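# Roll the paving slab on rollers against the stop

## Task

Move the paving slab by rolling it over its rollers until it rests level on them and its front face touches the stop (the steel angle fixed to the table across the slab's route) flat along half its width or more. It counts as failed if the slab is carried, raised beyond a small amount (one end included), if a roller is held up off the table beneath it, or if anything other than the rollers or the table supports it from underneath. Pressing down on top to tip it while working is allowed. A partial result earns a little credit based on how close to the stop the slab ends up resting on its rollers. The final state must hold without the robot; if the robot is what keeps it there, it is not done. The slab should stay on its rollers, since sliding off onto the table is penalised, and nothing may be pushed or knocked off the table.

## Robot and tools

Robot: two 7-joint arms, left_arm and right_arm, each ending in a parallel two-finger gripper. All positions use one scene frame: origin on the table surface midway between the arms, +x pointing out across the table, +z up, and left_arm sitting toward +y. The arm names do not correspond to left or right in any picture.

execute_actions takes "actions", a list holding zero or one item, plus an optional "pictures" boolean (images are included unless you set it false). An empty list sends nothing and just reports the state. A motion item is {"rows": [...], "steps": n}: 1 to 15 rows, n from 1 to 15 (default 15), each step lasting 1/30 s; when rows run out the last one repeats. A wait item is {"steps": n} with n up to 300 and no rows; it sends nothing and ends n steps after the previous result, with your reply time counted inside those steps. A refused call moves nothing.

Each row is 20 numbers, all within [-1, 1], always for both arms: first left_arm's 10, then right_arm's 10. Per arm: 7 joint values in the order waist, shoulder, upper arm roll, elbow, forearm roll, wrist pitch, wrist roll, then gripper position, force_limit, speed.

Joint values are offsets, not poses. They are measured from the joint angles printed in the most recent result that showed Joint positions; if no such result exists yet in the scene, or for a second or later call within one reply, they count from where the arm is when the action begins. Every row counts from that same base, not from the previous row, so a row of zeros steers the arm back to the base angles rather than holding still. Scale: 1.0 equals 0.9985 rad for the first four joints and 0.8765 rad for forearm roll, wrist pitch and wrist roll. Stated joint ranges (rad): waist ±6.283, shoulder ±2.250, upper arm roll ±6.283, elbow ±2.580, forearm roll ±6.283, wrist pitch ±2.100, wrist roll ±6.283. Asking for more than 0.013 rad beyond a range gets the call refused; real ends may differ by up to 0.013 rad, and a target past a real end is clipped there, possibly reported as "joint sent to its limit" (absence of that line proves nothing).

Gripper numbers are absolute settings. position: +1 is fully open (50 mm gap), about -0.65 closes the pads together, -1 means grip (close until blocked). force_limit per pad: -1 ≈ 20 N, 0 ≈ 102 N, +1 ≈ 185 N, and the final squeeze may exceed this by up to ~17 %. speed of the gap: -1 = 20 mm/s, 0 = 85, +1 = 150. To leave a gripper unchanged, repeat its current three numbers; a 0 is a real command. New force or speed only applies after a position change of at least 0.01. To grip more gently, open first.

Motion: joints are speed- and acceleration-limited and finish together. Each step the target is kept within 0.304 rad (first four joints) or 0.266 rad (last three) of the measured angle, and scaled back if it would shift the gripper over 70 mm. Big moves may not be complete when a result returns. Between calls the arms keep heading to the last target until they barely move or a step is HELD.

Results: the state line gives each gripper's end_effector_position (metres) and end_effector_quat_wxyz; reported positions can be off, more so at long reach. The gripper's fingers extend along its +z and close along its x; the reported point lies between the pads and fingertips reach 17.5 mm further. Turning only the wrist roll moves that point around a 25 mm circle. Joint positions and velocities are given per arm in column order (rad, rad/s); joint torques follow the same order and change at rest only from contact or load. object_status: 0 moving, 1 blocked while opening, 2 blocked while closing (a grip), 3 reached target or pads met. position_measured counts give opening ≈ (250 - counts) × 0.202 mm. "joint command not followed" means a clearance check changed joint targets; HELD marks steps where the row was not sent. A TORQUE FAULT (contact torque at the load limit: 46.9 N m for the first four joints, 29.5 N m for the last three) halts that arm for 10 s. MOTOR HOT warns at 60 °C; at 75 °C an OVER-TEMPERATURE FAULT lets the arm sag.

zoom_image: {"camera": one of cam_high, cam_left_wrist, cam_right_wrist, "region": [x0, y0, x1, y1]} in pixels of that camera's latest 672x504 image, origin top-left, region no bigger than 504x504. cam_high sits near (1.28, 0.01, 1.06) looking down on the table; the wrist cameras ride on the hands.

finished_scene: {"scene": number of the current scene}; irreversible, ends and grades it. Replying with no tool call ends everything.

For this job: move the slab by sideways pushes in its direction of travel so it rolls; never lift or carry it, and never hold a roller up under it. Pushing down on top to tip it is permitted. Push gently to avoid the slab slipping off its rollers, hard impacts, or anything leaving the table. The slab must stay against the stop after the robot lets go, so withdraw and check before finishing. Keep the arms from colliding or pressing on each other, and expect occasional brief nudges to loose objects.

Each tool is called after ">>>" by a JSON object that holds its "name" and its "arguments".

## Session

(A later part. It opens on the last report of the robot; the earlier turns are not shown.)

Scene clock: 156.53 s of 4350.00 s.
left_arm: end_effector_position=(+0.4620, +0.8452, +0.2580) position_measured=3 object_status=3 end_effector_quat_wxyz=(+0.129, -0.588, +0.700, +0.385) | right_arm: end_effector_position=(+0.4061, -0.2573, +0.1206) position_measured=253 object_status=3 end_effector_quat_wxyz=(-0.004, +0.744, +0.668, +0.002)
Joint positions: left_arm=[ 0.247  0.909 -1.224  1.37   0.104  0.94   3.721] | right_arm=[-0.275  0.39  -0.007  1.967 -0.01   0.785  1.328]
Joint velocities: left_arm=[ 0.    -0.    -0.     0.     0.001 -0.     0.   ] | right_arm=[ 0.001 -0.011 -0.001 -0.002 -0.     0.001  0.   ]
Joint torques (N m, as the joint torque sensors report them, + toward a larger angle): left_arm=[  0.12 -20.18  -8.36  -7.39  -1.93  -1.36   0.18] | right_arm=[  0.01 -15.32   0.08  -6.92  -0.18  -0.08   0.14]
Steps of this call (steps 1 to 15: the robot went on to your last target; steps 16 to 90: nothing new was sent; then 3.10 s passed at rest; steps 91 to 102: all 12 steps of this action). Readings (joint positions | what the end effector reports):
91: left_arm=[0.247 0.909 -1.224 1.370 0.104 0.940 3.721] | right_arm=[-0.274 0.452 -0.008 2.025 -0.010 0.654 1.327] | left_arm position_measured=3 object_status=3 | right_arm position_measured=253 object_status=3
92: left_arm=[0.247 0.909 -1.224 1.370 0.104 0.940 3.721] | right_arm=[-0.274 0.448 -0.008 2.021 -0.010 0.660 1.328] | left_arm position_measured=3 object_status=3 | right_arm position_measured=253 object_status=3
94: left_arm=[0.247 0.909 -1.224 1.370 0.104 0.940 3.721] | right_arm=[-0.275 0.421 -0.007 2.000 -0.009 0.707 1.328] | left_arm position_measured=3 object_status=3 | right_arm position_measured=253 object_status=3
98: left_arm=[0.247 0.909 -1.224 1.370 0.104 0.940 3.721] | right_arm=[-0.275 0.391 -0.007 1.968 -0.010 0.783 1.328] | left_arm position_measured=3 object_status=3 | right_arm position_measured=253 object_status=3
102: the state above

>>> {"name": "execute_actions", "arguments": {"actions": [{"rows":[[0,0,0,0,0,0,0,1,0,0,-0.509,0.05,0.007,-0.070,0.011,0.006,-0.584,-1,0,0.5]],"steps":15}], "pictures": false}}

>>> {"name": "execute_actions", "arguments": {"actions": [{"steps":25}]}}

Scene clock: 158.60 s of 4350.00 s.
left_arm: end_effector_position=(+0.4620, +0.8452, +0.2580) position_measured=3 object_status=3 end_effector_quat_wxyz=(+0.129, -0.588, +0.700, +0.385) | right_arm: end_effector_position=(+0.3885, -0.1084, +0.1174) position_measured=253 object_status=3 end_effector_quat_wxyz=(+0.001, +0.734, +0.679, +0.006)
Joint positions: left_arm=[ 0.247  0.909 -1.224  1.37   0.104  0.94   3.721] | right_arm=[-0.662  0.431 -0.001  1.909 -0.001  0.789  0.968]
Joint velocities: left_arm=[-0.  0. -0.  0. -0.  0.  0.] | right_arm=[-0.945  0.071  0.    -0.097  0.01   0.007 -1.201]
Joint torques (N m, as the joint torque sensors report them, + toward a larger angle): left_arm=[  0.12 -19.9   -8.05  -7.3   -2.11  -1.44   0.1 ] | right_arm=[  0.94 -17.33   0.21  -6.51  -0.24  -0.11  -0.08]
Steps of this call (steps 1 to 15: the robot went on to your last target; steps 16 to 47: nothing new was sent; steps 48 to 62: all 15 steps of this action). Readings (joint positions | what the end effector reports):
48: left_arm=[0.247 0.909 -1.224 1.370 0.104 0.940 3.721] | right_arm=[-0.277 0.389 -0.007 1.967 -0.009 0.785 1.327] | left_arm position_measured=3 object_status=3 | right_arm position_measured=253 object_status=3
49: left_arm=[0.247 0.909 -1.224 1.370 0.104 0.940 3.721] | right_arm=[-0.284 0.390 -0.005 1.966 -0.009 0.786 1.323] | left_arm position_measured=3 object_status=3 | right_arm position_measured=253 object_status=3
51: left_arm=[0.247 0.909 -1.224 1.370 0.104 0.940 3.721] | right_arm=[-0.314 0.395 -0.004 1.960 -0.008 0.786 1.300] | left_arm position_measured=3 object_status=3 | right_arm position_measured=253 object_status=3
55: left_arm=[0.247 0.909 -1.224 1.370 0.104 0.940 3.721] | right_arm=[-0.433 0.412 -0.002 1.936 -0.005 0.787 1.199] | left_arm position_measured=3 object_status=3 | right_arm position_measured=253 object_status=3
62: the state above

Scene clock: 159.43 s of 4350.00 s.
left_arm: end_effector_position=(+0.4620, +0.8452, +0.2580) position_measured=3 object_status=3 end_effector_quat_wxyz=(+0.129, -0.588, +0.700, +0.385) | right_arm: end_effector_position=(+0.3680, -0.0630, +0.1164) position_measured=253 object_status=3 end_effector_quat_wxyz=(+0.001, +0.745, +0.667, +0.007)
Joint positions: left_arm=[ 0.247  0.909 -1.224  1.37   0.104  0.94   3.721] | right_arm=[-0.783  0.44  -0.     1.898  0.     0.79   0.816]
Joint velocities: left_arm=[-0.    -0.     0.     0.     0.    -0.001 -0.001] | right_arm=[-0.001  0.    -0.     0.    -0.     0.    -0.   ]
Joint torques (N m, as the joint torque sensors report them, + toward a larger angle): left_arm=[  0.13 -20.25  -8.3   -7.48  -1.86  -1.22   0.26] | right_arm=[  0.08 -16.75   0.15  -7.24  -0.15   0.11   0.15]
Steps of this call (steps 1 to 25: the robot went on to your last target). Readings (joint positions | what the end effector reports):
1: left_arm=[0.247 0.909 -1.224 1.370 0.104 0.940 3.721] | right_arm=[-0.693 0.433 -0.001 1.906 -0.001 0.789 0.929] | left_arm position_measured=3 object_status=3 | right_arm position_measured=253 object_status=3
2: left_arm=[0.247 0.909 -1.224 1.370 0.104 0.940 3.721] | right_arm=[-0.719 0.435 -0.002 1.903 -0.001 0.790 0.894] | left_arm position_measured=3 object_status=3 | right_arm position_measured=253 object_status=3
4: left_arm=[0.247 0.909 -1.224 1.370 0.104 0.940 3.721] | right_arm=[-0.756 0.438 -0.003 1.899 -0.001 0.790 0.842] | left_arm position_measured=3 object_status=3 | right_arm position_measured=253 object_status=3
8: left_arm=[0.247 0.909 -1.224 1.370 0.104 0.940 3.721] | right_arm=[-0.776 0.439 -0.001 1.897 -0.000 0.790 0.816] | left_arm position_measured=3 object_status=3 | right_arm position_measured=253 object_status=3
25: the state above
camera_calibration (this result's frames):
cam_left_wrist: T_world_to_cam=[[-0.271908, -0.72148, -0.636814, 0.901593], [-0.908206, -0.0263948, 0.417691, 0.360173], [-0.318164, 0.691932, -0.648075, -0.103797], [0, 0, 0, 1]] pos_world=[0.539237, 0.731808, 0.356438]
cam_right_wrist: T_world_to_cam=[[0.100725, 0.994604, 0.02484, 0.0168959], [0.994768, -0.100252, -0.0196323, -0.327578], [-0.0170361, 0.0266876, -0.999499, 0.285381], [0, 0, 0, 1]] pos_world=[0.329024, -0.057261, 0.278387]

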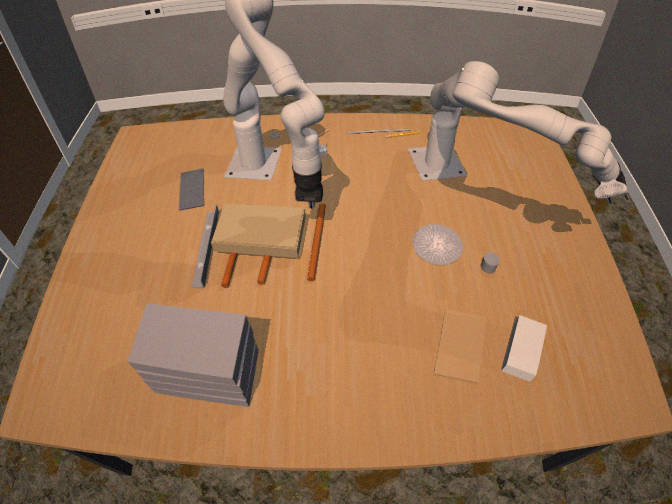

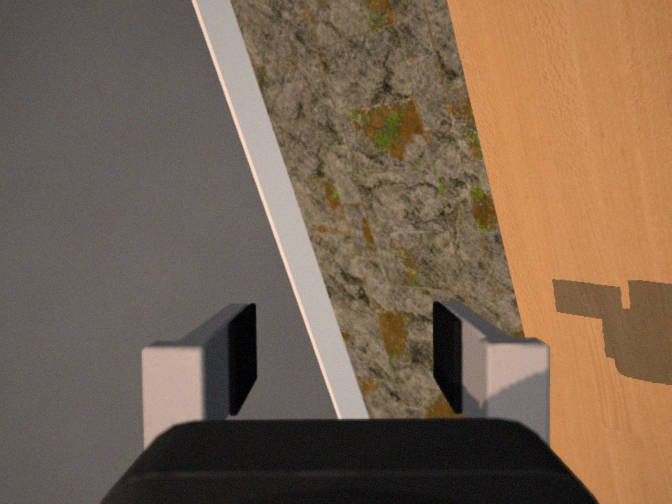

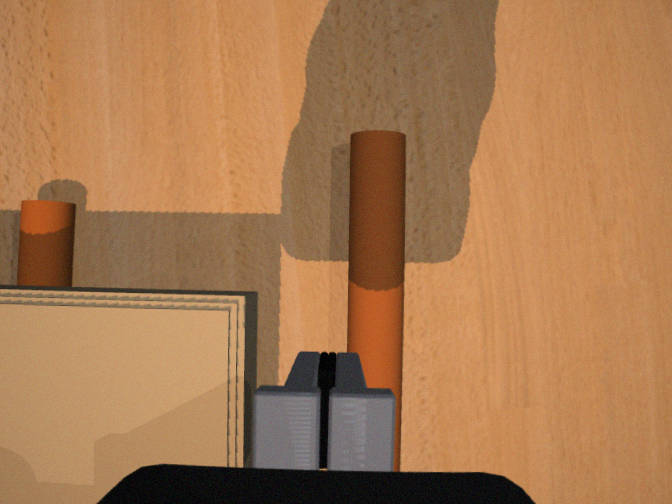

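>>> {"name": "execute_actions", "arguments": {"actions": [{"rows":[[0,0,0,0,0,0,0,1,0,0,0,0.103,0,0.050,0,-0.159,0,-1,0,0.5]],"steps":15}], "pictures": false}}

Scene clock: 162.17 s of 4350.00 s.
left_arm: end_effector_position=(+0.4620, +0.8452, +0.2580) position_measured=3 object_status=3 end_effector_quat_wxyz=(+0.129, -0.588, +0.700, +0.385) | right_arm: end_effector_position=(+0.3664, -0.0641, +0.0647) position_measured=253 object_status=3 end_effector_quat_wxyz=(+0.000, +0.745, +0.667, +0.001)
Joint positions: left_arm=[ 0.247  0.909 -1.224  1.37   0.104  0.94   3.721] | right_arm=[-0.783  0.541 -0.     1.947  0.     0.651  0.816]
Joint velocities: left_arm=[-0.    -0.    -0.001 -0.    -0.    -0.001  0.001] | right_arm=[-0.     0.01   0.     0.    -0.     0.001  0.   ]
Joint torques (N m, as the joint torque sensors report them, + toward a larger angle): left_arm=[  0.08 -20.35  -8.57  -7.56  -1.89  -1.65  -0.02] | right_arm=[  0.09 -17.14   0.37  -5.89  -0.21  -0.04   0.14]
Steps of this call (steps 1 to 15: the robot went on to your last target; steps 16 to 67: nothing new was sent; steps 68 to 82: all 15 steps of this action). Readings (joint positions | what the end effector reports):
68: left_arm=[0.247 0.909 -1.224 1.370 0.104 0.940 3.721] | right_arm=[-0.783 0.441 -0.000 1.898 0.000 0.789 0.816] | left_arm position_measured=3 object_status=3 | right_arm position_measured=253 object_status=3
69: left_arm=[0.247 0.909 -1.224 1.370 0.104 0.940 3.721] | right_arm=[-0.783 0.448 0.000 1.900 0.000 0.782 0.816] | left_arm position_measured=3 object_status=3 | right_arm position_measured=253 object_status=3
71: left_arm=[0.247 0.909 -1.224 1.370 0.104 0.940 3.721] | right_arm=[-0.783 0.477 0.000 1.912 0.000 0.746 0.816] | left_arm position_measured=3 object_status=3 | right_arm position_measured=253 object_status=3
75: left_arm=[0.247 0.909 -1.224 1.370 0.104 0.940 3.721] | right_arm=[-0.783 0.535 -0.000 1.945 0.000 0.659 0.816] | left_arm position_measured=3 object_status=3 | right_arm position_measured=253 object_status=3
82: the state above

>>> {"name": "execute_actions", "arguments": {"actions": [{"rows":[[0,0,0,0,0,0,0,1,0,0,0.004,0.001,0,0.004,0,-0.002,0.004,-1,0,0.5],[0,0,0,0,0,0,0,1,0,0,0.008,-0.001,0,0.008,0,-0.005,0.009,-1,0,0.5],[0,0,0,0,0,0,0,1,0,0,0.011,-0.003,0,0.013,0,-0.007,0.013,-1,0,0.5],[0,0,0,0,0,0,0,1,0,0,0.015,-0.005,0,0.017,0,-0.010,0.017,-1,0,0.5],[0,0,0,0,0,0,0,1,0,0,0.019,-0.007,0,0.021,0,-0.012,0.022,-1,0,0.5],[0,0,0,0,0,0,0,1,0,0,0.022,-0.009,0,0.025,0,-0.015,0.026,-1,0,0.5],[0,0,0,0,0,0,0,1,0,0,0.026,-0.011,0,0.029,0,-0.017,0.030,-1,0,0.5],[0,0,0,0,0,0,0,1,0,0,0.030,-0.013,0,0.034,0,-0.020,0.034,-1,0,0.5],[0,0,0,0,0,0,0,1,0,0,0.033,-0.015,0,0.038,0,-0.022,0.039,-1,0,0.5],[0,0,0,0,0,0,0,1,0,0,0.037,-0.017,0,0.042,0,-0.025,0.043,-1,0,0.5]],"steps":15}]}}

Scene clock: 167.10 s of 4350.00 s.
left_arm: end_effector_position=(+0.4620, +0.8452, +0.2580) position_measured=3 object_status=3 end_effector_quat_wxyz=(+0.129, -0.588, +0.700, +0.385) | right_arm: end_effector_position=(+0.3633, -0.0843, +0.0635) position_measured=253 object_status=3 end_effector_quat_wxyz=(-0.000, +0.744, +0.668, -0.001)
Joint positions: left_arm=[ 0.247  0.909 -1.224  1.37   0.104  0.94   3.721] | right_arm=[-0.747  0.525  0.     1.989  0.     0.629  0.853]
Joint velocities: left_arm=[ 0.    -0.     0.    -0.     0.    -0.001  0.   ] | right_arm=[ 0.009 -0.004 -0.001  0.004 -0.    -0.002  0.001]
Joint torques (N m, as the joint torque sensors report them, + toward a larger angle): left_arm=[  0.04 -20.01  -8.73  -7.51  -2.05  -1.41   0.16] | right_arm=[ -0.45 -17.11   0.11  -5.88  -0.12   0.1    0.06]
Steps of this call (steps 1 to 15: the robot went on to your last target; steps 16 to 90: nothing new was sent; then 1.43 s passed at rest; steps 91 to 105: all 15 steps of this action). Readings (joint positions | what the end effector reports):
91: left_arm=[0.247 0.909 -1.224 1.370 0.104 0.940 3.721] | right_arm=[-0.782 0.542 -0.000 1.948 -0.000 0.651 0.816] | left_arm position_measured=3 object_status=3 | right_arm position_measured=253 object_status=3
92: left_arm=[0.247 0.909 -1.224 1.370 0.104 0.940 3.721] | right_arm=[-0.779 0.542 -0.001 1.950 -0.000 0.649 0.818] | left_arm position_measured=3 object_status=3 | right_arm position_measured=253 object_status=3
94: left_arm=[0.247 0.909 -1.224 1.370 0.104 0.940 3.721] | right_arm=[-0.773 0.539 -0.000 1.957 0.000 0.646 0.824] | left_arm position_measured=3 object_status=3 | right_arm position_measured=253 object_status=3
98: left_arm=[0.247 0.909 -1.224 1.370 0.104 0.940 3.721] | right_arm=[-0.759 0.531 -0.000 1.974 0.000 0.638 0.839] | left_arm position_measured=3 object_status=3 | right_arm position_measured=253 object_status=3
105: the state above
camera_calibration (this result's frames):
cam_left_wrist: T_world_to_cam=[[-0.271913, -0.721474, -0.636819, 0.901594], [-0.908206, -0.0263904, 0.41769, 0.360173], [-0.318159, 0.691938, -0.648072, -0.103805], [0, 0, 0, 1]] pos_world=[0.53924, 0.731808, 0.356438]
cam_right_wrist: T_world_to_cam=[[0.0992289, 0.994965, 0.0140728, 0.0411423], [0.99462, -0.0987516, -0.0313074, -0.325168], [-0.0297601, 0.0171037, -0.999411, 0.23683], [0, 0, 0, 1]] pos_world=[0.326384, -0.0770968, 0.225931]

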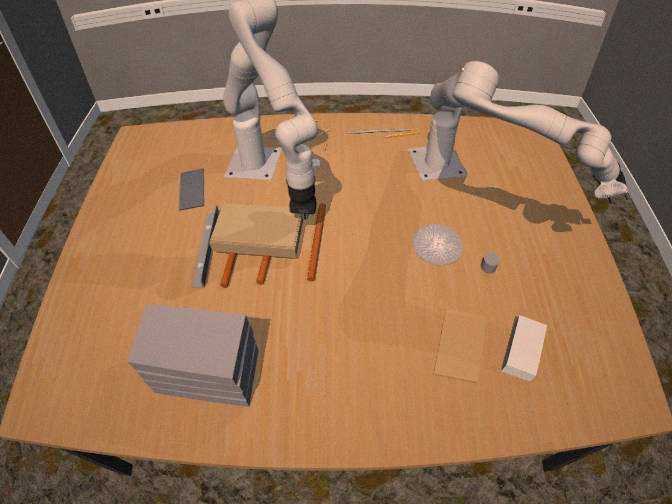

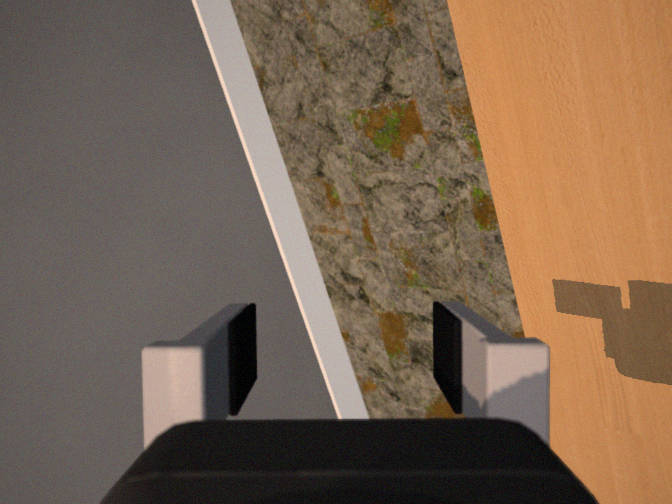

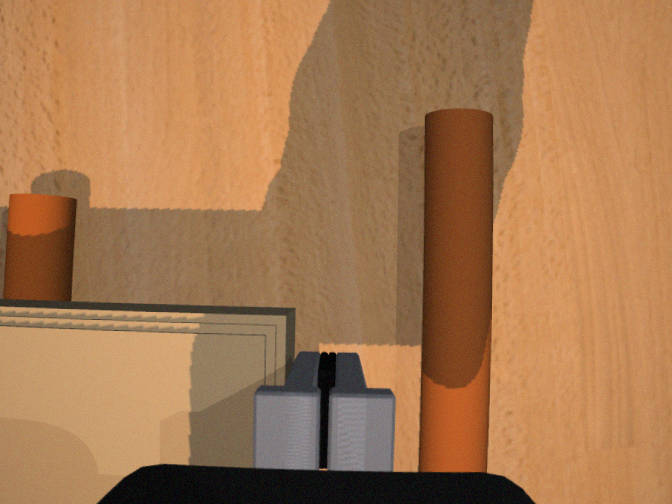

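>>> {"name": "execute_actions", "arguments": {"actions": [{"rows":[[0,0,0,0,0,0,0,1,0,0,0.003,-0.001,0,0.002,0,-0.001,0.003,-1,0,0.5],[0,0,0,0,0,0,0,1,0,0,0.005,-0.002,0,0.004,0,-0.002,0.006,-1,0,0.5],[0,0,0,0,0,0,0,1,0,0,0.008,-0.003,0,0.006,0,-0.004,0.009,-1,0,0.5],[0,0,0,0,0,0,0,1,0,0,0.011,-0.004,0,0.008,0,-0.005,0.012,-1,0,0.5],[0,0,0,0,0,0,0,1,0,0,0.013,-0.005,0,0.010,0,-0.006,0.015,-1,0,0.5],[0,0,0,0,0,0,0,1,0,0,0.016,-0.006,0,0.012,0,-0.007,0.018,-1,0,0.5],[0,0,0,0,0,0,0,1,0,0,0.018,-0.007,0,0.013,0,-0.008,0.021,-1,0,0.5],[0,0,0,0,0,0,0,1,0,0,0.021,-0.008,0,0.015,0,-0.010,0.024,-1,0,0.5],[0,0,0,0,0,0,0,1,0,0,0.024,-0.009,0,0.017,0,-0.011,0.027,-1,0,0.5],[0,0,0,0,0,0,0,1,0,0,0.026,-0.010,0,0.019,0,-0.012,0.030,-1,0,0.5]],"steps":15}]}}

Scene clock: 170.43 s of 4350.00 s.
left_arm: end_effector_position=(+0.4620, +0.8452, +0.2580) position_measured=3 object_status=3 end_effector_quat_wxyz=(+0.129, -0.588, +0.700, +0.385) | right_arm: end_effector_position=(+0.3638, -0.0960, +0.0638) position_measured=253 object_status=3 end_effector_quat_wxyz=(+0.000, +0.744, +0.668, -0.000)
Joint positions: left_arm=[ 0.247  0.909 -1.224  1.37   0.104  0.94   3.721] | right_arm=[-0.722  0.515  0.     2.008  0.     0.619  0.88 ]
Joint velocities: left_arm=[-0.    -0.     0.     0.     0.    -0.002  0.001] | right_arm=[ 0.007 -0.002 -0.001  0.002 -0.    -0.001  0.001]
Joint torques (N m, as the joint torque sensors report them, + toward a larger angle): left_arm=[  0.15 -20.1   -8.41  -7.51  -2.04  -1.21  -0.02] | right_arm=[  0.19 -16.7    0.03  -5.69   0.08  -0.12   0.44]
Steps of this call (steps 1 to 15: the robot went on to your last target; steps 16 to 85: nothing new was sent; steps 86 to 100: all 15 steps of this action). Readings (joint positions | what the end effector reports):
86: left_arm=[0.247 0.909 -1.224 1.370 0.104 0.940 3.721] | right_arm=[-0.746 0.524 -0.000 1.990 0.000 0.629 0.854] | left_arm position_measured=3 object_status=3 | right_arm position_measured=253 object_status=3
87: left_arm=[0.247 0.909 -1.224 1.370 0.104 0.940 3.721] | right_arm=[-0.744 0.524 -0.000 1.991 -0.000 0.628 0.855] | left_arm position_measured=3 object_status=3 | right_arm position_measured=253 object_status=3
89: left_arm=[0.247 0.909 -1.224 1.370 0.104 0.940 3.721] | right_arm=[-0.740 0.522 -0.000 1.994 0.000 0.627 0.860] | left_arm position_measured=3 object_status=3 | right_arm position_measured=253 object_status=3
93: left_arm=[0.247 0.909 -1.224 1.370 0.104 0.940 3.721] | right_arm=[-0.730 0.518 0.000 2.002 0.000 0.623 0.870] | left_arm position_measured=3 object_status=3 | right_arm position_measured=253 object_status=3
100: the state above
camera_calibration (this result's frames):
cam_left_wrist: T_world_to_cam=[[-0.271915, -0.721472, -0.636821, 0.901594], [-0.908206, -0.0263883, 0.41769, 0.360173], [-0.318156, 0.691941, -0.64807, -0.103809], [0, 0, 0, 1]] pos_world=[0.539241, 0.731808, 0.356438]
cam_right_wrist: T_world_to_cam=[[0.0982045, 0.995055, 0.0148633, 0.0530239], [0.994752, -0.0977216, -0.030328, -0.326843], [-0.0287256, 0.0177637, -0.999429, 0.237052], [0, 0, 0, 1]] pos_world=[0.32673, -0.0889122, 0.226216]

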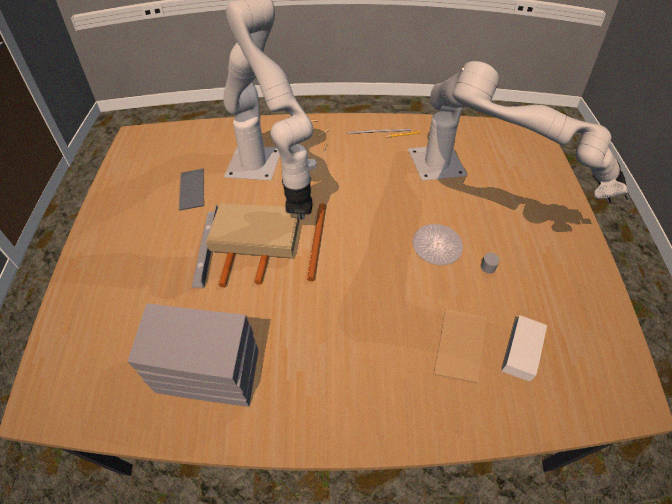

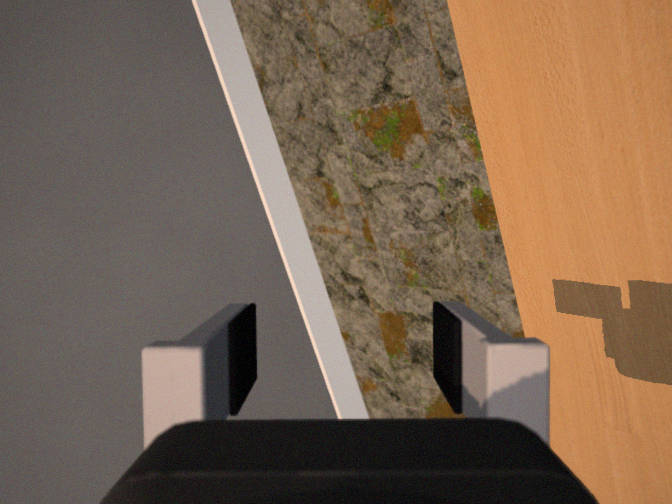

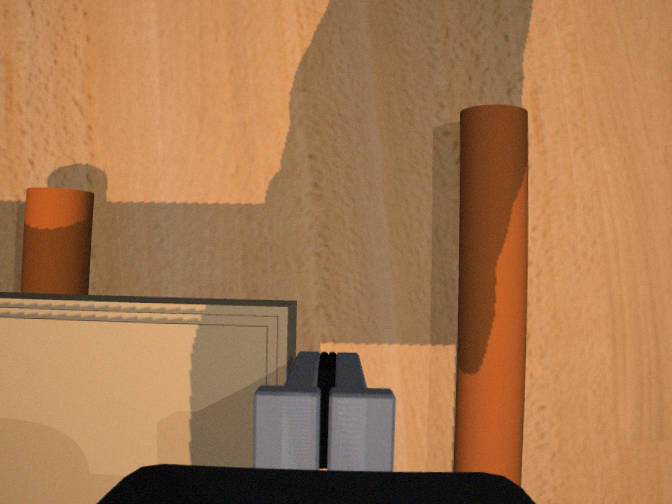

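>>> {"name": "execute_actions", "arguments": {"actions": [{"rows":[[0,0,0,0,0,0,0,1,0,0,0.003,-0.001,0,0.002,0,-0.001,0.003,-1,0,0.5],[0,0,0,0,0,0,0,1,0,0,0.005,-0.002,0,0.004,0,-0.002,0.006,-1,0,0.5],[0,0,0,0,0,0,0,1,0,0,0.008,-0.003,0,0.005,0,-0.003,0.009,-1,0,0.5],[0,0,0,0,0,0,0,1,0,0,0.011,-0.004,0,0.007,0,-0.004,0.012,-1,0,0.5],[0,0,0,0,0,0,0,1,0,0,0.013,-0.004,0,0.009,0,-0.005,0.015,-1,0,0.5],[0,0,0,0,0,0,0,1,0,0,0.016,-0.005,0,0.011,0,-0.006,0.018,-1,0,0.5],[0,0,0,0,0,0,0,1,0,0,0.018,-0.006,0,0.012,0,-0.007,0.021,-1,0,0.5],[0,0,0,0,0,0,0,1,0,0,0.021,-0.007,0,0.014,0,-0.008,0.024,-1,0,0.5],[0,0,0,0,0,0,0,1,0,0,0.024,-0.008,0,0.016,0,-0.009,0.027,-1,0,0.5],[0,0,0,0,0,0,0,1,0,0,0.027,-0.009,0,0.018,0,-0.010,0.030,-1,0,0.5]],"steps":15}]}}

Scene clock: 173.43 s of 4350.00 s.
left_arm: end_effector_position=(+0.4620, +0.8452, +0.2580) position_measured=3 object_status=3 end_effector_quat_wxyz=(+0.129, -0.588, +0.700, +0.385) | right_arm: end_effector_position=(+0.3642, -0.0990, +0.0648) position_measured=253 object_status=3 end_effector_quat_wxyz=(-0.003, +0.741, +0.671, +0.005)
Joint positions: left_arm=[ 0.247  0.909 -1.224  1.37   0.104  0.94   3.721] | right_arm=[-0.702  0.507 -0.008  2.021 -0.006  0.605  0.905]
Joint velocities: left_arm=[-0.    -0.     0.001 -0.001  0.    -0.001  0.   ] | right_arm=[ 0.001 -0.001 -0.001  0.001 -0.001 -0.001  0.001]
Joint torques (N m, as the joint torque sensors report them, + toward a larger angle): left_arm=[  0.2  -20.16  -8.48  -7.47  -2.05  -1.24   0.17] | right_arm=[  5.7  -16.87   6.3   -1.68   3.05   2.5    0.75]
Steps of this call (steps 1 to 15: the robot went on to your last target; steps 16 to 75: nothing new was sent; steps 76 to 90: all 15 steps of this action). Readings (joint positions | what the end effector reports):
76: left_arm=[0.247 0.909 -1.224 1.370 0.104 0.940 3.721] | right_arm=[-0.721 0.515 -0.000 2.009 0.000 0.619 0.880] | left_arm position_measured=3 object_status=3 | right_arm position_measured=253 object_status=3
77: left_arm=[0.247 0.909 -1.224 1.370 0.104 0.940 3.721] | right_arm=[-0.719 0.514 -0.000 2.010 -0.000 0.618 0.881] | left_arm position_measured=3 object_status=3 | right_arm position_measured=253 object_status=3
79: left_arm=[0.247 0.909 -1.224 1.370 0.104 0.940 3.721] | right_arm=[-0.715 0.512 -0.001 2.012 -0.001 0.616 0.886] | left_arm position_measured=3 object_status=3 | right_arm position_measured=253 object_status=3
83: left_arm=[0.247 0.909 -1.224 1.370 0.104 0.940 3.721] | right_arm=[-0.708 0.509 -0.005 2.017 -0.004 0.610 0.896] | left_arm position_measured=3 object_status=3 | right_arm position_measured=253 object_status=3
90: the state above
camera_calibration (this result's frames):
cam_left_wrist: T_world_to_cam=[[-0.271917, -0.721469, -0.636823, 0.901595], [-0.908207, -0.0263863, 0.417689, 0.360173], [-0.318153, 0.691944, -0.648068, -0.103812], [0, 0, 0, 1]] pos_world=[0.539243, 0.731808, 0.356438]
cam_right_wrist: T_world_to_cam=[[0.0905788, 0.995511, 0.0274475, 0.0579099], [0.995588, -0.0898393, -0.0270784, -0.327261], [-0.024491, 0.0297792, -0.999256, 0.237689], [0, 0, 0, 1]] pos_world=[0.326393, -0.094129, 0.227061]

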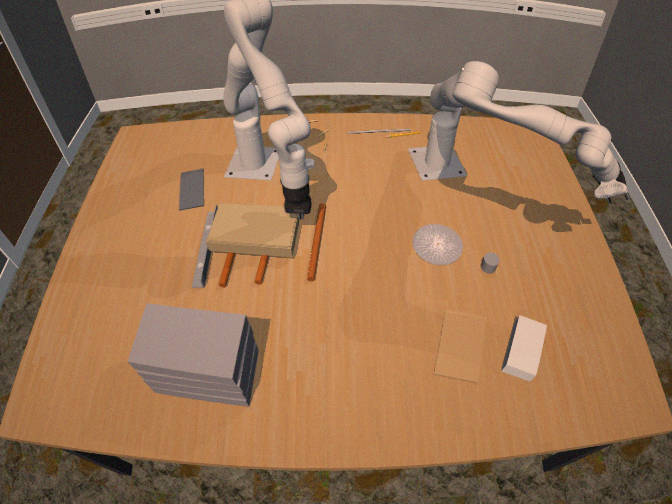

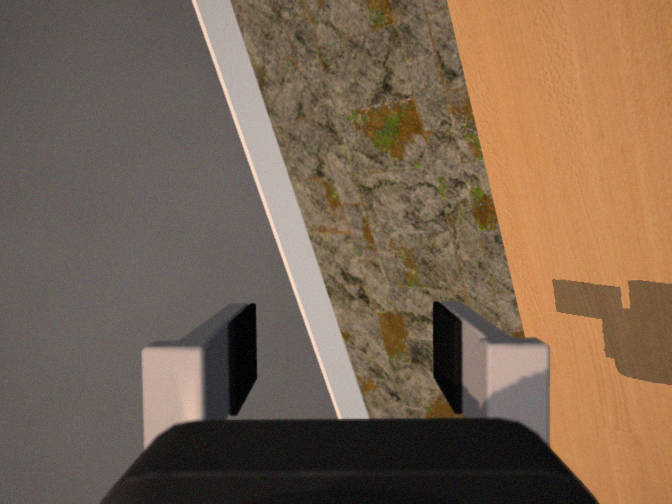

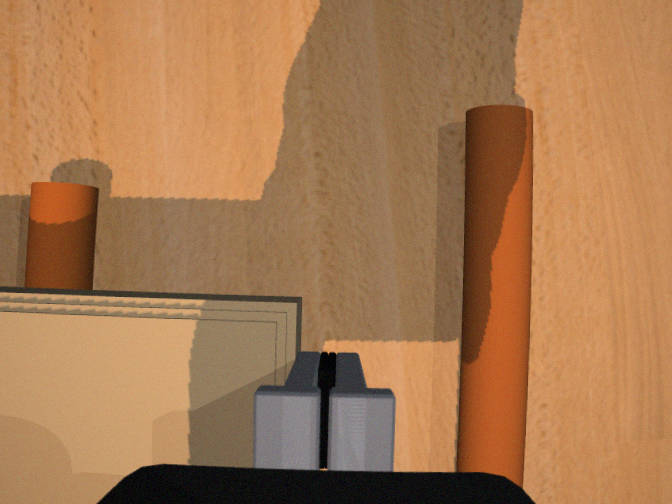

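>>> {"name": "zoom_image", "arguments": {"camera": "cam_high", "region": [170, 190, 310, 295]}}

Region (170, 190, 310, 295) of cam_high's 672x504 image, scaled by 3.600, with more detail than that image has; it fills the top 378 rows of this view, and the rest is white.

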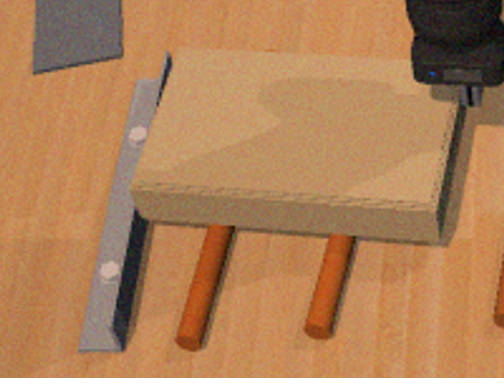

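>>> {"name": "execute_actions", "arguments": {"actions": [{"rows":[[0,0,0,0,0,0,0,1,0,0,0.007,-0.001,0.008,0.005,0.007,0.006,0.001,-1,0,0.5],[0,0,0,0,0,0,0,1,0,0,0.009,-0.002,0.008,0.006,0.007,0.005,0.003,-1,0,0.5],[0,0,0,0,0,0,0,1,0,0,0.011,-0.002,0.008,0.008,0.007,0.004,0.005,-1,0,0.5],[0,0,0,0,0,0,0,1,0,0,0.013,-0.003,0.008,0.009,0.007,0.004,0.008,-1,0,0.5],[0,0,0,0,0,0,0,1,0,0,0.015,-0.004,0.008,0.010,0.007,0.003,0.010,-1,0,0.5],[0,0,0,0,0,0,0,1,0,0,0.017,-0.004,0.008,0.012,0.007,0.002,0.012,-1,0,0.5],[0,0,0,0,0,0,0,1,0,0,0.019,-0.005,0.008,0.013,0.007,0.001,0.014,-1,0,0.5],[0,0,0,0,0,0,0,1,0,0,0.021,-0.006,0.008,0.014,0.007,0.001,0.017,-1,0,0.5],[0,0,0,0,0,0,0,1,0,0,0.023,-0.006,0.008,0.016,0.007,0,0.019,-1,0,0.5],[0,0,0,0,0,0,0,1,0,0,0.025,-0.007,0.008,0.017,0.007,-0.001,0.021,-1,0,0.5]],"steps":15}]}}

Scene clock: 180.10 s of 4350.00 s.
left_arm: end_effector_position=(+0.4620, +0.8452, +0.2580) position_measured=3 object_status=3 end_effector_quat_wxyz=(+0.129, -0.588, +0.700, +0.385) | right_arm: end_effector_position=(+0.3622, -0.1007, +0.0655) position_measured=253 object_status=3 end_effector_quat_wxyz=(-0.006, +0.739, +0.673, +0.008)
Joint positions: left_arm=[ 0.247  0.909 -1.224  1.37   0.104  0.94   3.721] | right_arm=[-0.69   0.5   -0.016  2.031 -0.012  0.597  0.921]
Joint velocities: left_arm=[ 0.    -0.    -0.     0.001 -0.001  0.001 -0.   ] | right_arm=[ 0.001 -0.001 -0.001  0.002 -0.    -0.001  0.   ]
Joint torques (N m, as the joint torque sensors report them, + toward a larger angle): left_arm=[  0.13 -20.26  -8.51  -7.43  -2.04  -1.15   0.21] | right_arm=[  9.77 -16.6   11.25  -0.85   5.51   3.1    0.98]
Steps of this call (steps 1 to 15: the robot went on to your last target; steps 16 to 90: nothing new was sent; then 3.17 s passed at rest; steps 91 to 105: all 15 steps of this action). Readings (joint positions | what the end effector reports):
91: left_arm=[0.247 0.909 -1.224 1.370 0.104 0.940 3.721] | right_arm=[-0.702 0.506 -0.009 2.021 -0.006 0.605 0.905] | left_arm position_measured=3 object_status=3 | right_arm position_measured=253 object_status=3
92: left_arm=[0.247 0.909 -1.224 1.370 0.104 0.940 3.721] | right_arm=[-0.702 0.506 -0.009 2.021 -0.006 0.605 0.905] | left_arm position_measured=3 object_status=3 | right_arm position_measured=253 object_status=3
94: left_arm=[0.247 0.909 -1.224 1.370 0.104 0.940 3.721] | right_arm=[-0.699 0.505 -0.010 2.022 -0.008 0.603 0.907] | left_arm position_measured=3 object_status=3 | right_arm position_measured=253 object_status=3
98: left_arm=[0.247 0.909 -1.224 1.370 0.104 0.940 3.721] | right_arm=[-0.694 0.502 -0.014 2.027 -0.010 0.600 0.914] | left_arm position_measured=3 object_status=3 | right_arm position_measured=253 object_status=3
105: the state above
camera_calibration (this result's frames):
cam_left_wrist: T_world_to_cam=[[-0.27192, -0.721466, -0.636825, 0.901595], [-0.908207, -0.026384, 0.417689, 0.360173], [-0.31815, 0.691947, -0.648066, -0.103817], [0, 0, 0, 1]] pos_world=[0.539244, 0.731809, 0.356438]
cam_right_wrist: T_world_to_cam=[[0.0839166, 0.995862, 0.034882, 0.0617235], [0.996155, -0.0829541, -0.0281833, -0.324851], [-0.0251731, 0.0371129, -0.998994, 0.239418], [0, 0, 0, 1]] pos_world=[0.324449, -0.0973014, 0.227869]

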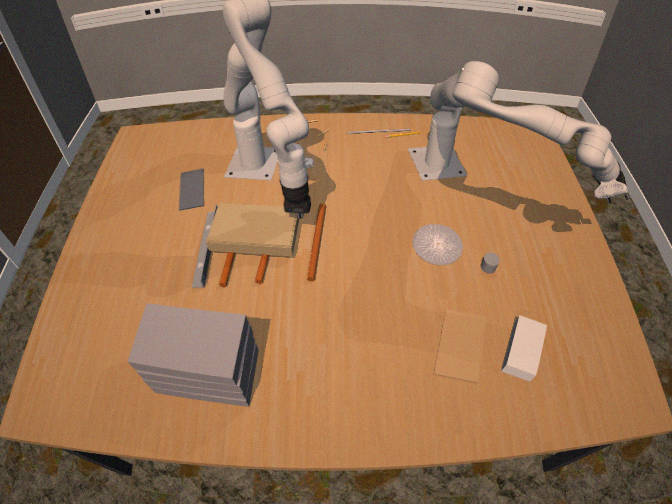

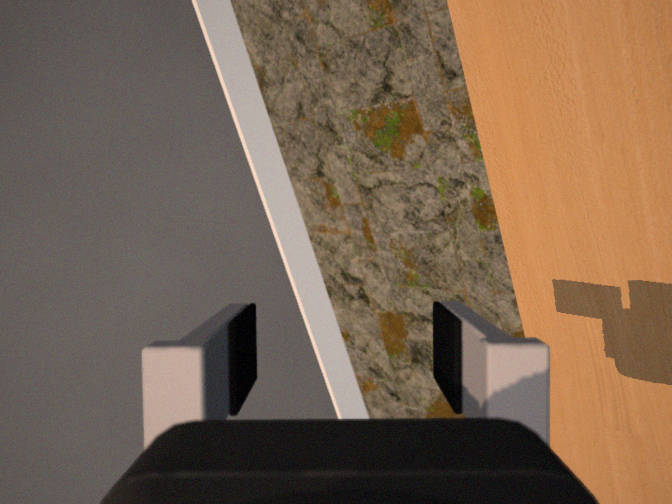

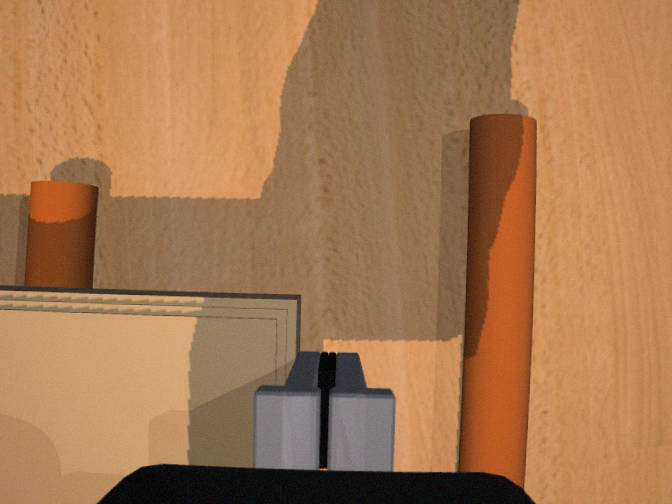

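>>> {"name": "zoom_image", "arguments": {"camera": "cam_high", "region": [180, 195, 260, 255]}}

Region (180, 195, 260, 255) of cam_high's 672x504 image, scaled by 6.300, with more detail than that image has; it fills the top 378 rows of this view, and the rest is white.

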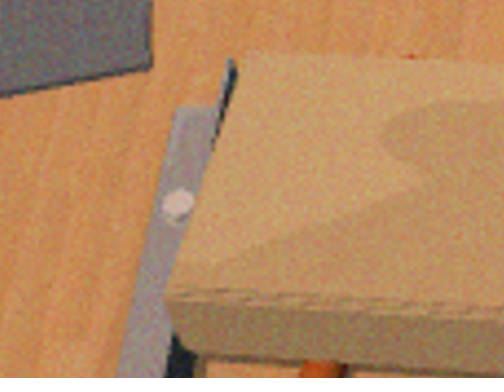

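>>> {"name": "execute_actions", "arguments": {"actions": [{"rows":[[0,0,0,0,0,0,0,1,0,0,0.013,-0.001,0.016,0.007,0.014,0.005,0.005,-1,0,0.5],[0,0,0,0,0,0,0,1,0,0,0.015,-0.002,0.016,0.008,0.014,0.004,0.007,-1,0,0.5],[0,0,0,0,0,0,0,1,0,0,0.017,-0.002,0.016,0.009,0.014,0.003,0.009,-1,0,0.5],[0,0,0,0,0,0,0,1,0,0,0.019,-0.003,0.016,0.010,0.014,0.003,0.011,-1,0,0.5],[0,0,0,0,0,0,0,1,0,0,0.021,-0.004,0.016,0.011,0.014,0.002,0.013,-1,0,0.5],[0,0,0,0,0,0,0,1,0,0,0.023,-0.004,0.016,0.012,0.014,0.001,0.015,-1,0,0.5],[0,0,0,0,0,0,0,1,0,0,0.025,-0.005,0.016,0.013,0.014,0,0.017,-1,0,0.5],[0,0,0,0,0,0,0,1,0,0,0.027,-0.005,0.016,0.014,0.014,0,0.019,-1,0,0.5],[0,0,0,0,0,0,0,1,0,0,0.029,-0.006,0.016,0.015,0.014,-0.001,0.021,-1,0,0.5],[0,0,0,0,0,0,0,1,0,0,0.031,-0.006,0.016,0.016,0.014,-0.002,0.023,-1,0,0.5]],"steps":15}]}}

Scene clock: 185.07 s of 4350.00 s.
left_arm: end_effector_position=(+0.4620, +0.8452, +0.2580) position_measured=3 object_status=3 end_effector_quat_wxyz=(+0.129, -0.588, +0.700, +0.385) | right_arm: end_effector_position=(+0.3621, -0.1022, +0.0664) position_measured=253 object_status=3 end_effector_quat_wxyz=(-0.008, +0.737, +0.676, +0.012)
Joint positions: left_arm=[ 0.247  0.909 -1.224  1.37   0.104  0.94   3.721] | right_arm=[-0.678  0.494 -0.023  2.039 -0.016  0.589  0.939]
Joint velocities: left_arm=[-0.    -0.    -0.     0.    -0.    -0.001 -0.   ] | right_arm=[ 0.001 -0.001 -0.     0.002 -0.    -0.     0.001]
Joint torques (N m, as the joint torque sensors report them, + toward a larger angle): left_arm=[  0.09 -20.11  -8.43  -7.76  -1.92  -1.21   0.15] | right_arm=[ 13.87 -16.35  16.63   0.23   8.08   3.39   1.4 ]
Steps of this call (steps 1 to 15: the robot went on to your last target; steps 16 to 90: nothing new was sent; then 1.47 s passed at rest; steps 91 to 105: all 15 steps of this action). Readings (joint positions | what the end effector reports):
91: left_arm=[0.247 0.909 -1.224 1.370 0.104 0.940 3.721] | right_arm=[-0.690 0.500 -0.016 2.031 -0.012 0.597 0.922] | left_arm position_measured=3 object_status=3 | right_arm position_measured=253 object_status=3
92: left_arm=[0.247 0.909 -1.224 1.370 0.104 0.940 3.721] | right_arm=[-0.690 0.499 -0.016 2.032 -0.012 0.596 0.923] | left_arm position_measured=3 object_status=3 | right_arm position_measured=253 object_status=3
94: left_arm=[0.247 0.909 -1.224 1.370 0.104 0.940 3.721] | right_arm=[-0.687 0.498 -0.018 2.033 -0.013 0.594 0.926] | left_arm position_measured=3 object_status=3 | right_arm position_measured=253 object_status=3
98: left_arm=[0.247 0.909 -1.224 1.370 0.104 0.940 3.721] | right_arm=[-0.682 0.495 -0.021 2.037 -0.015 0.591 0.933] | left_arm position_measured=3 object_status=3 | right_arm position_measured=253 object_status=3
105: the state above
camera_calibration (this result's frames):
cam_left_wrist: T_world_to_cam=[[-0.271922, -0.721463, -0.636828, 0.901596], [-0.908207, -0.0263818, 0.417688, 0.360173], [-0.318147, 0.69195, -0.648064, -0.103821], [0, 0, 0, 1]] pos_world=[0.539246, 0.731809, 0.356438]
cam_right_wrist: T_world_to_cam=[[0.0763286, 0.996145, 0.0432251, 0.0654307], [0.996835, -0.0752716, -0.0255769, -0.324504], [-0.0222247, 0.0450405, -0.998738, 0.240065], [0, 0, 0, 1]] pos_world=[0.323818, -0.100417, 0.228634]

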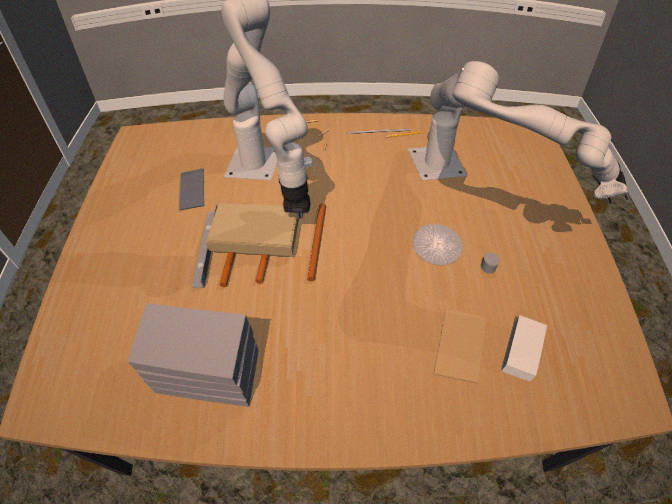

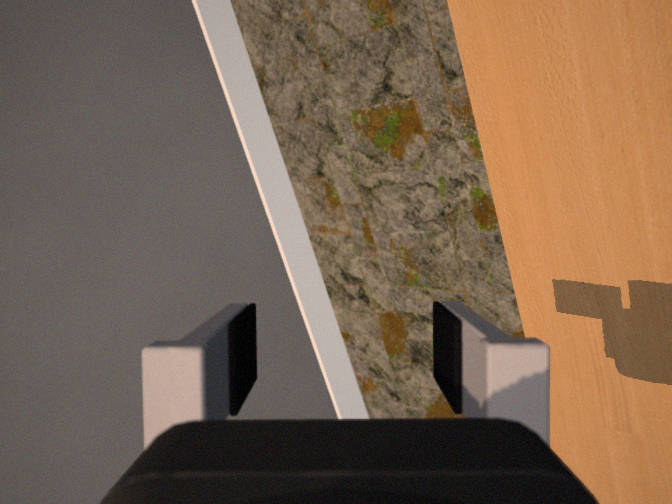

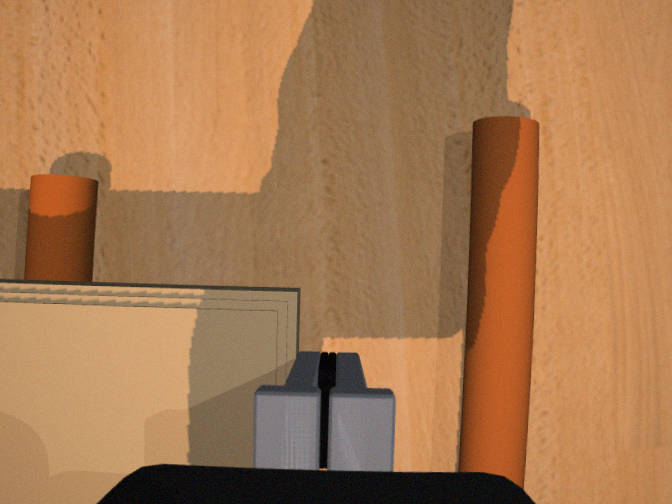

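>>> {"name": "execute_actions", "arguments": {"actions": [{"rows":[[0,0,0,0,0,0,0,1,0,0,0.010,0,0.018,0.008,0.014,0.005,0,-1,0,0.5],[0,0,0,0,0,0,0,1,0,0,0.002,0.003,0.020,0.002,0.015,0.009,-0.010,-1,0,0.5],[0,0,0,0,0,0,0,1,0,0,-0.006,0.006,0.023,-0.004,0.018,0.013,-0.020,-1,0,0.5],[0,0,0,0,0,0,0,1,0,0,-0.014,0.009,0.023,-0.010,0.018,0.017,-0.030,-1,0,0.5],[0,0,0,0,0,0,0,1,0,0,-0.022,0.012,0.023,-0.016,0.018,0.021,-0.040,-1,0,0.5],[0,0,0,0,0,0,0,1,0,0,-0.030,0.015,0.023,-0.022,0.018,0.025,-0.050,-1,0,0.5],[0,0,0,0,0,0,0,1,0,0,-0.038,0.018,0.023,-0.028,0.018,0.029,-0.060,-1,0,0.5],[0,0,0,0,0,0,0,1,0,0,-0.046,0.021,0.023,-0.034,0.018,0.033,-0.070,-1,0,0.5],[0,0,0,0,0,0,0,1,0,0,-0.056,0.025,0.023,-0.041,0.018,0.039,-0.083,-1,0,0.5],[0,0,0,0,0,0,0,1,0,0,-0.069,0.031,0.023,-0.050,0.018,0.046,-0.098,-1,0,0.5]],"steps":15}], "pictures": false}}

Scene clock: 189.77 s of 4350.00 s.
left_arm: end_effector_position=(+0.4620, +0.8452, +0.2580) position_measured=3 object_status=3 end_effector_quat_wxyz=(+0.129, -0.588, +0.700, +0.385) | right_arm: end_effector_position=(+0.3638, -0.0846, +0.0641) position_measured=253 object_status=3 end_effector_quat_wxyz=(-0.000, +0.745, +0.667, +0.000)
Joint positions: left_arm=[ 0.247  0.909 -1.224  1.37   0.104  0.94   3.721] | right_arm=[-0.745  0.523 -0.001  1.99  -0.001  0.629  0.853]
Joint velocities: left_arm=[ 0.    -0.     0.001 -0.     0.    -0.001  0.   ] | right_arm=[-0.015  0.01   0.017 -0.005  0.005  0.007 -0.004]
Joint torques (N m, as the joint torque sensors report them, + toward a larger angle): left_arm=[  0.02 -20.01  -8.32  -7.72  -2.06  -1.39   0.24] | right_arm=[ -0.18 -17.02   0.06  -5.11  -0.22   0.26   0.06]
Steps of this call (steps 1 to 15: the robot went on to your last target; steps 16 to 90: nothing new was sent; then 1.20 s passed at rest; steps 91 to 105: all 15 steps of this action). Readings (joint positions | what the end effector reports):
91: left_arm=[0.247 0.909 -1.224 1.370 0.104 0.940 3.721] | right_arm=[-0.679 0.493 -0.023 2.040 -0.016 0.589 0.939] | left_arm position_measured=3 object_status=3 | right_arm position_measured=253 object_status=3
92: left_arm=[0.247 0.909 -1.224 1.370 0.104 0.940 3.721] | right_arm=[-0.683 0.494 -0.021 2.040 -0.014 0.588 0.938] | left_arm position_measured=3 object_status=3 | right_arm position_measured=253 object_status=3
94: left_arm=[0.247 0.909 -1.224 1.370 0.104 0.940 3.721] | right_arm=[-0.693 0.497 -0.014 2.034 -0.010 0.594 0.927] | left_arm position_measured=3 object_status=3 | right_arm position_measured=253 object_status=3
98: left_arm=[0.247 0.909 -1.224 1.370 0.104 0.940 3.721] | right_arm=[-0.714 0.508 -0.001 2.016 -0.001 0.610 0.895] | left_arm position_measured=3 object_status=3 | right_arm position_measured=253 object_status=3
105: the state above


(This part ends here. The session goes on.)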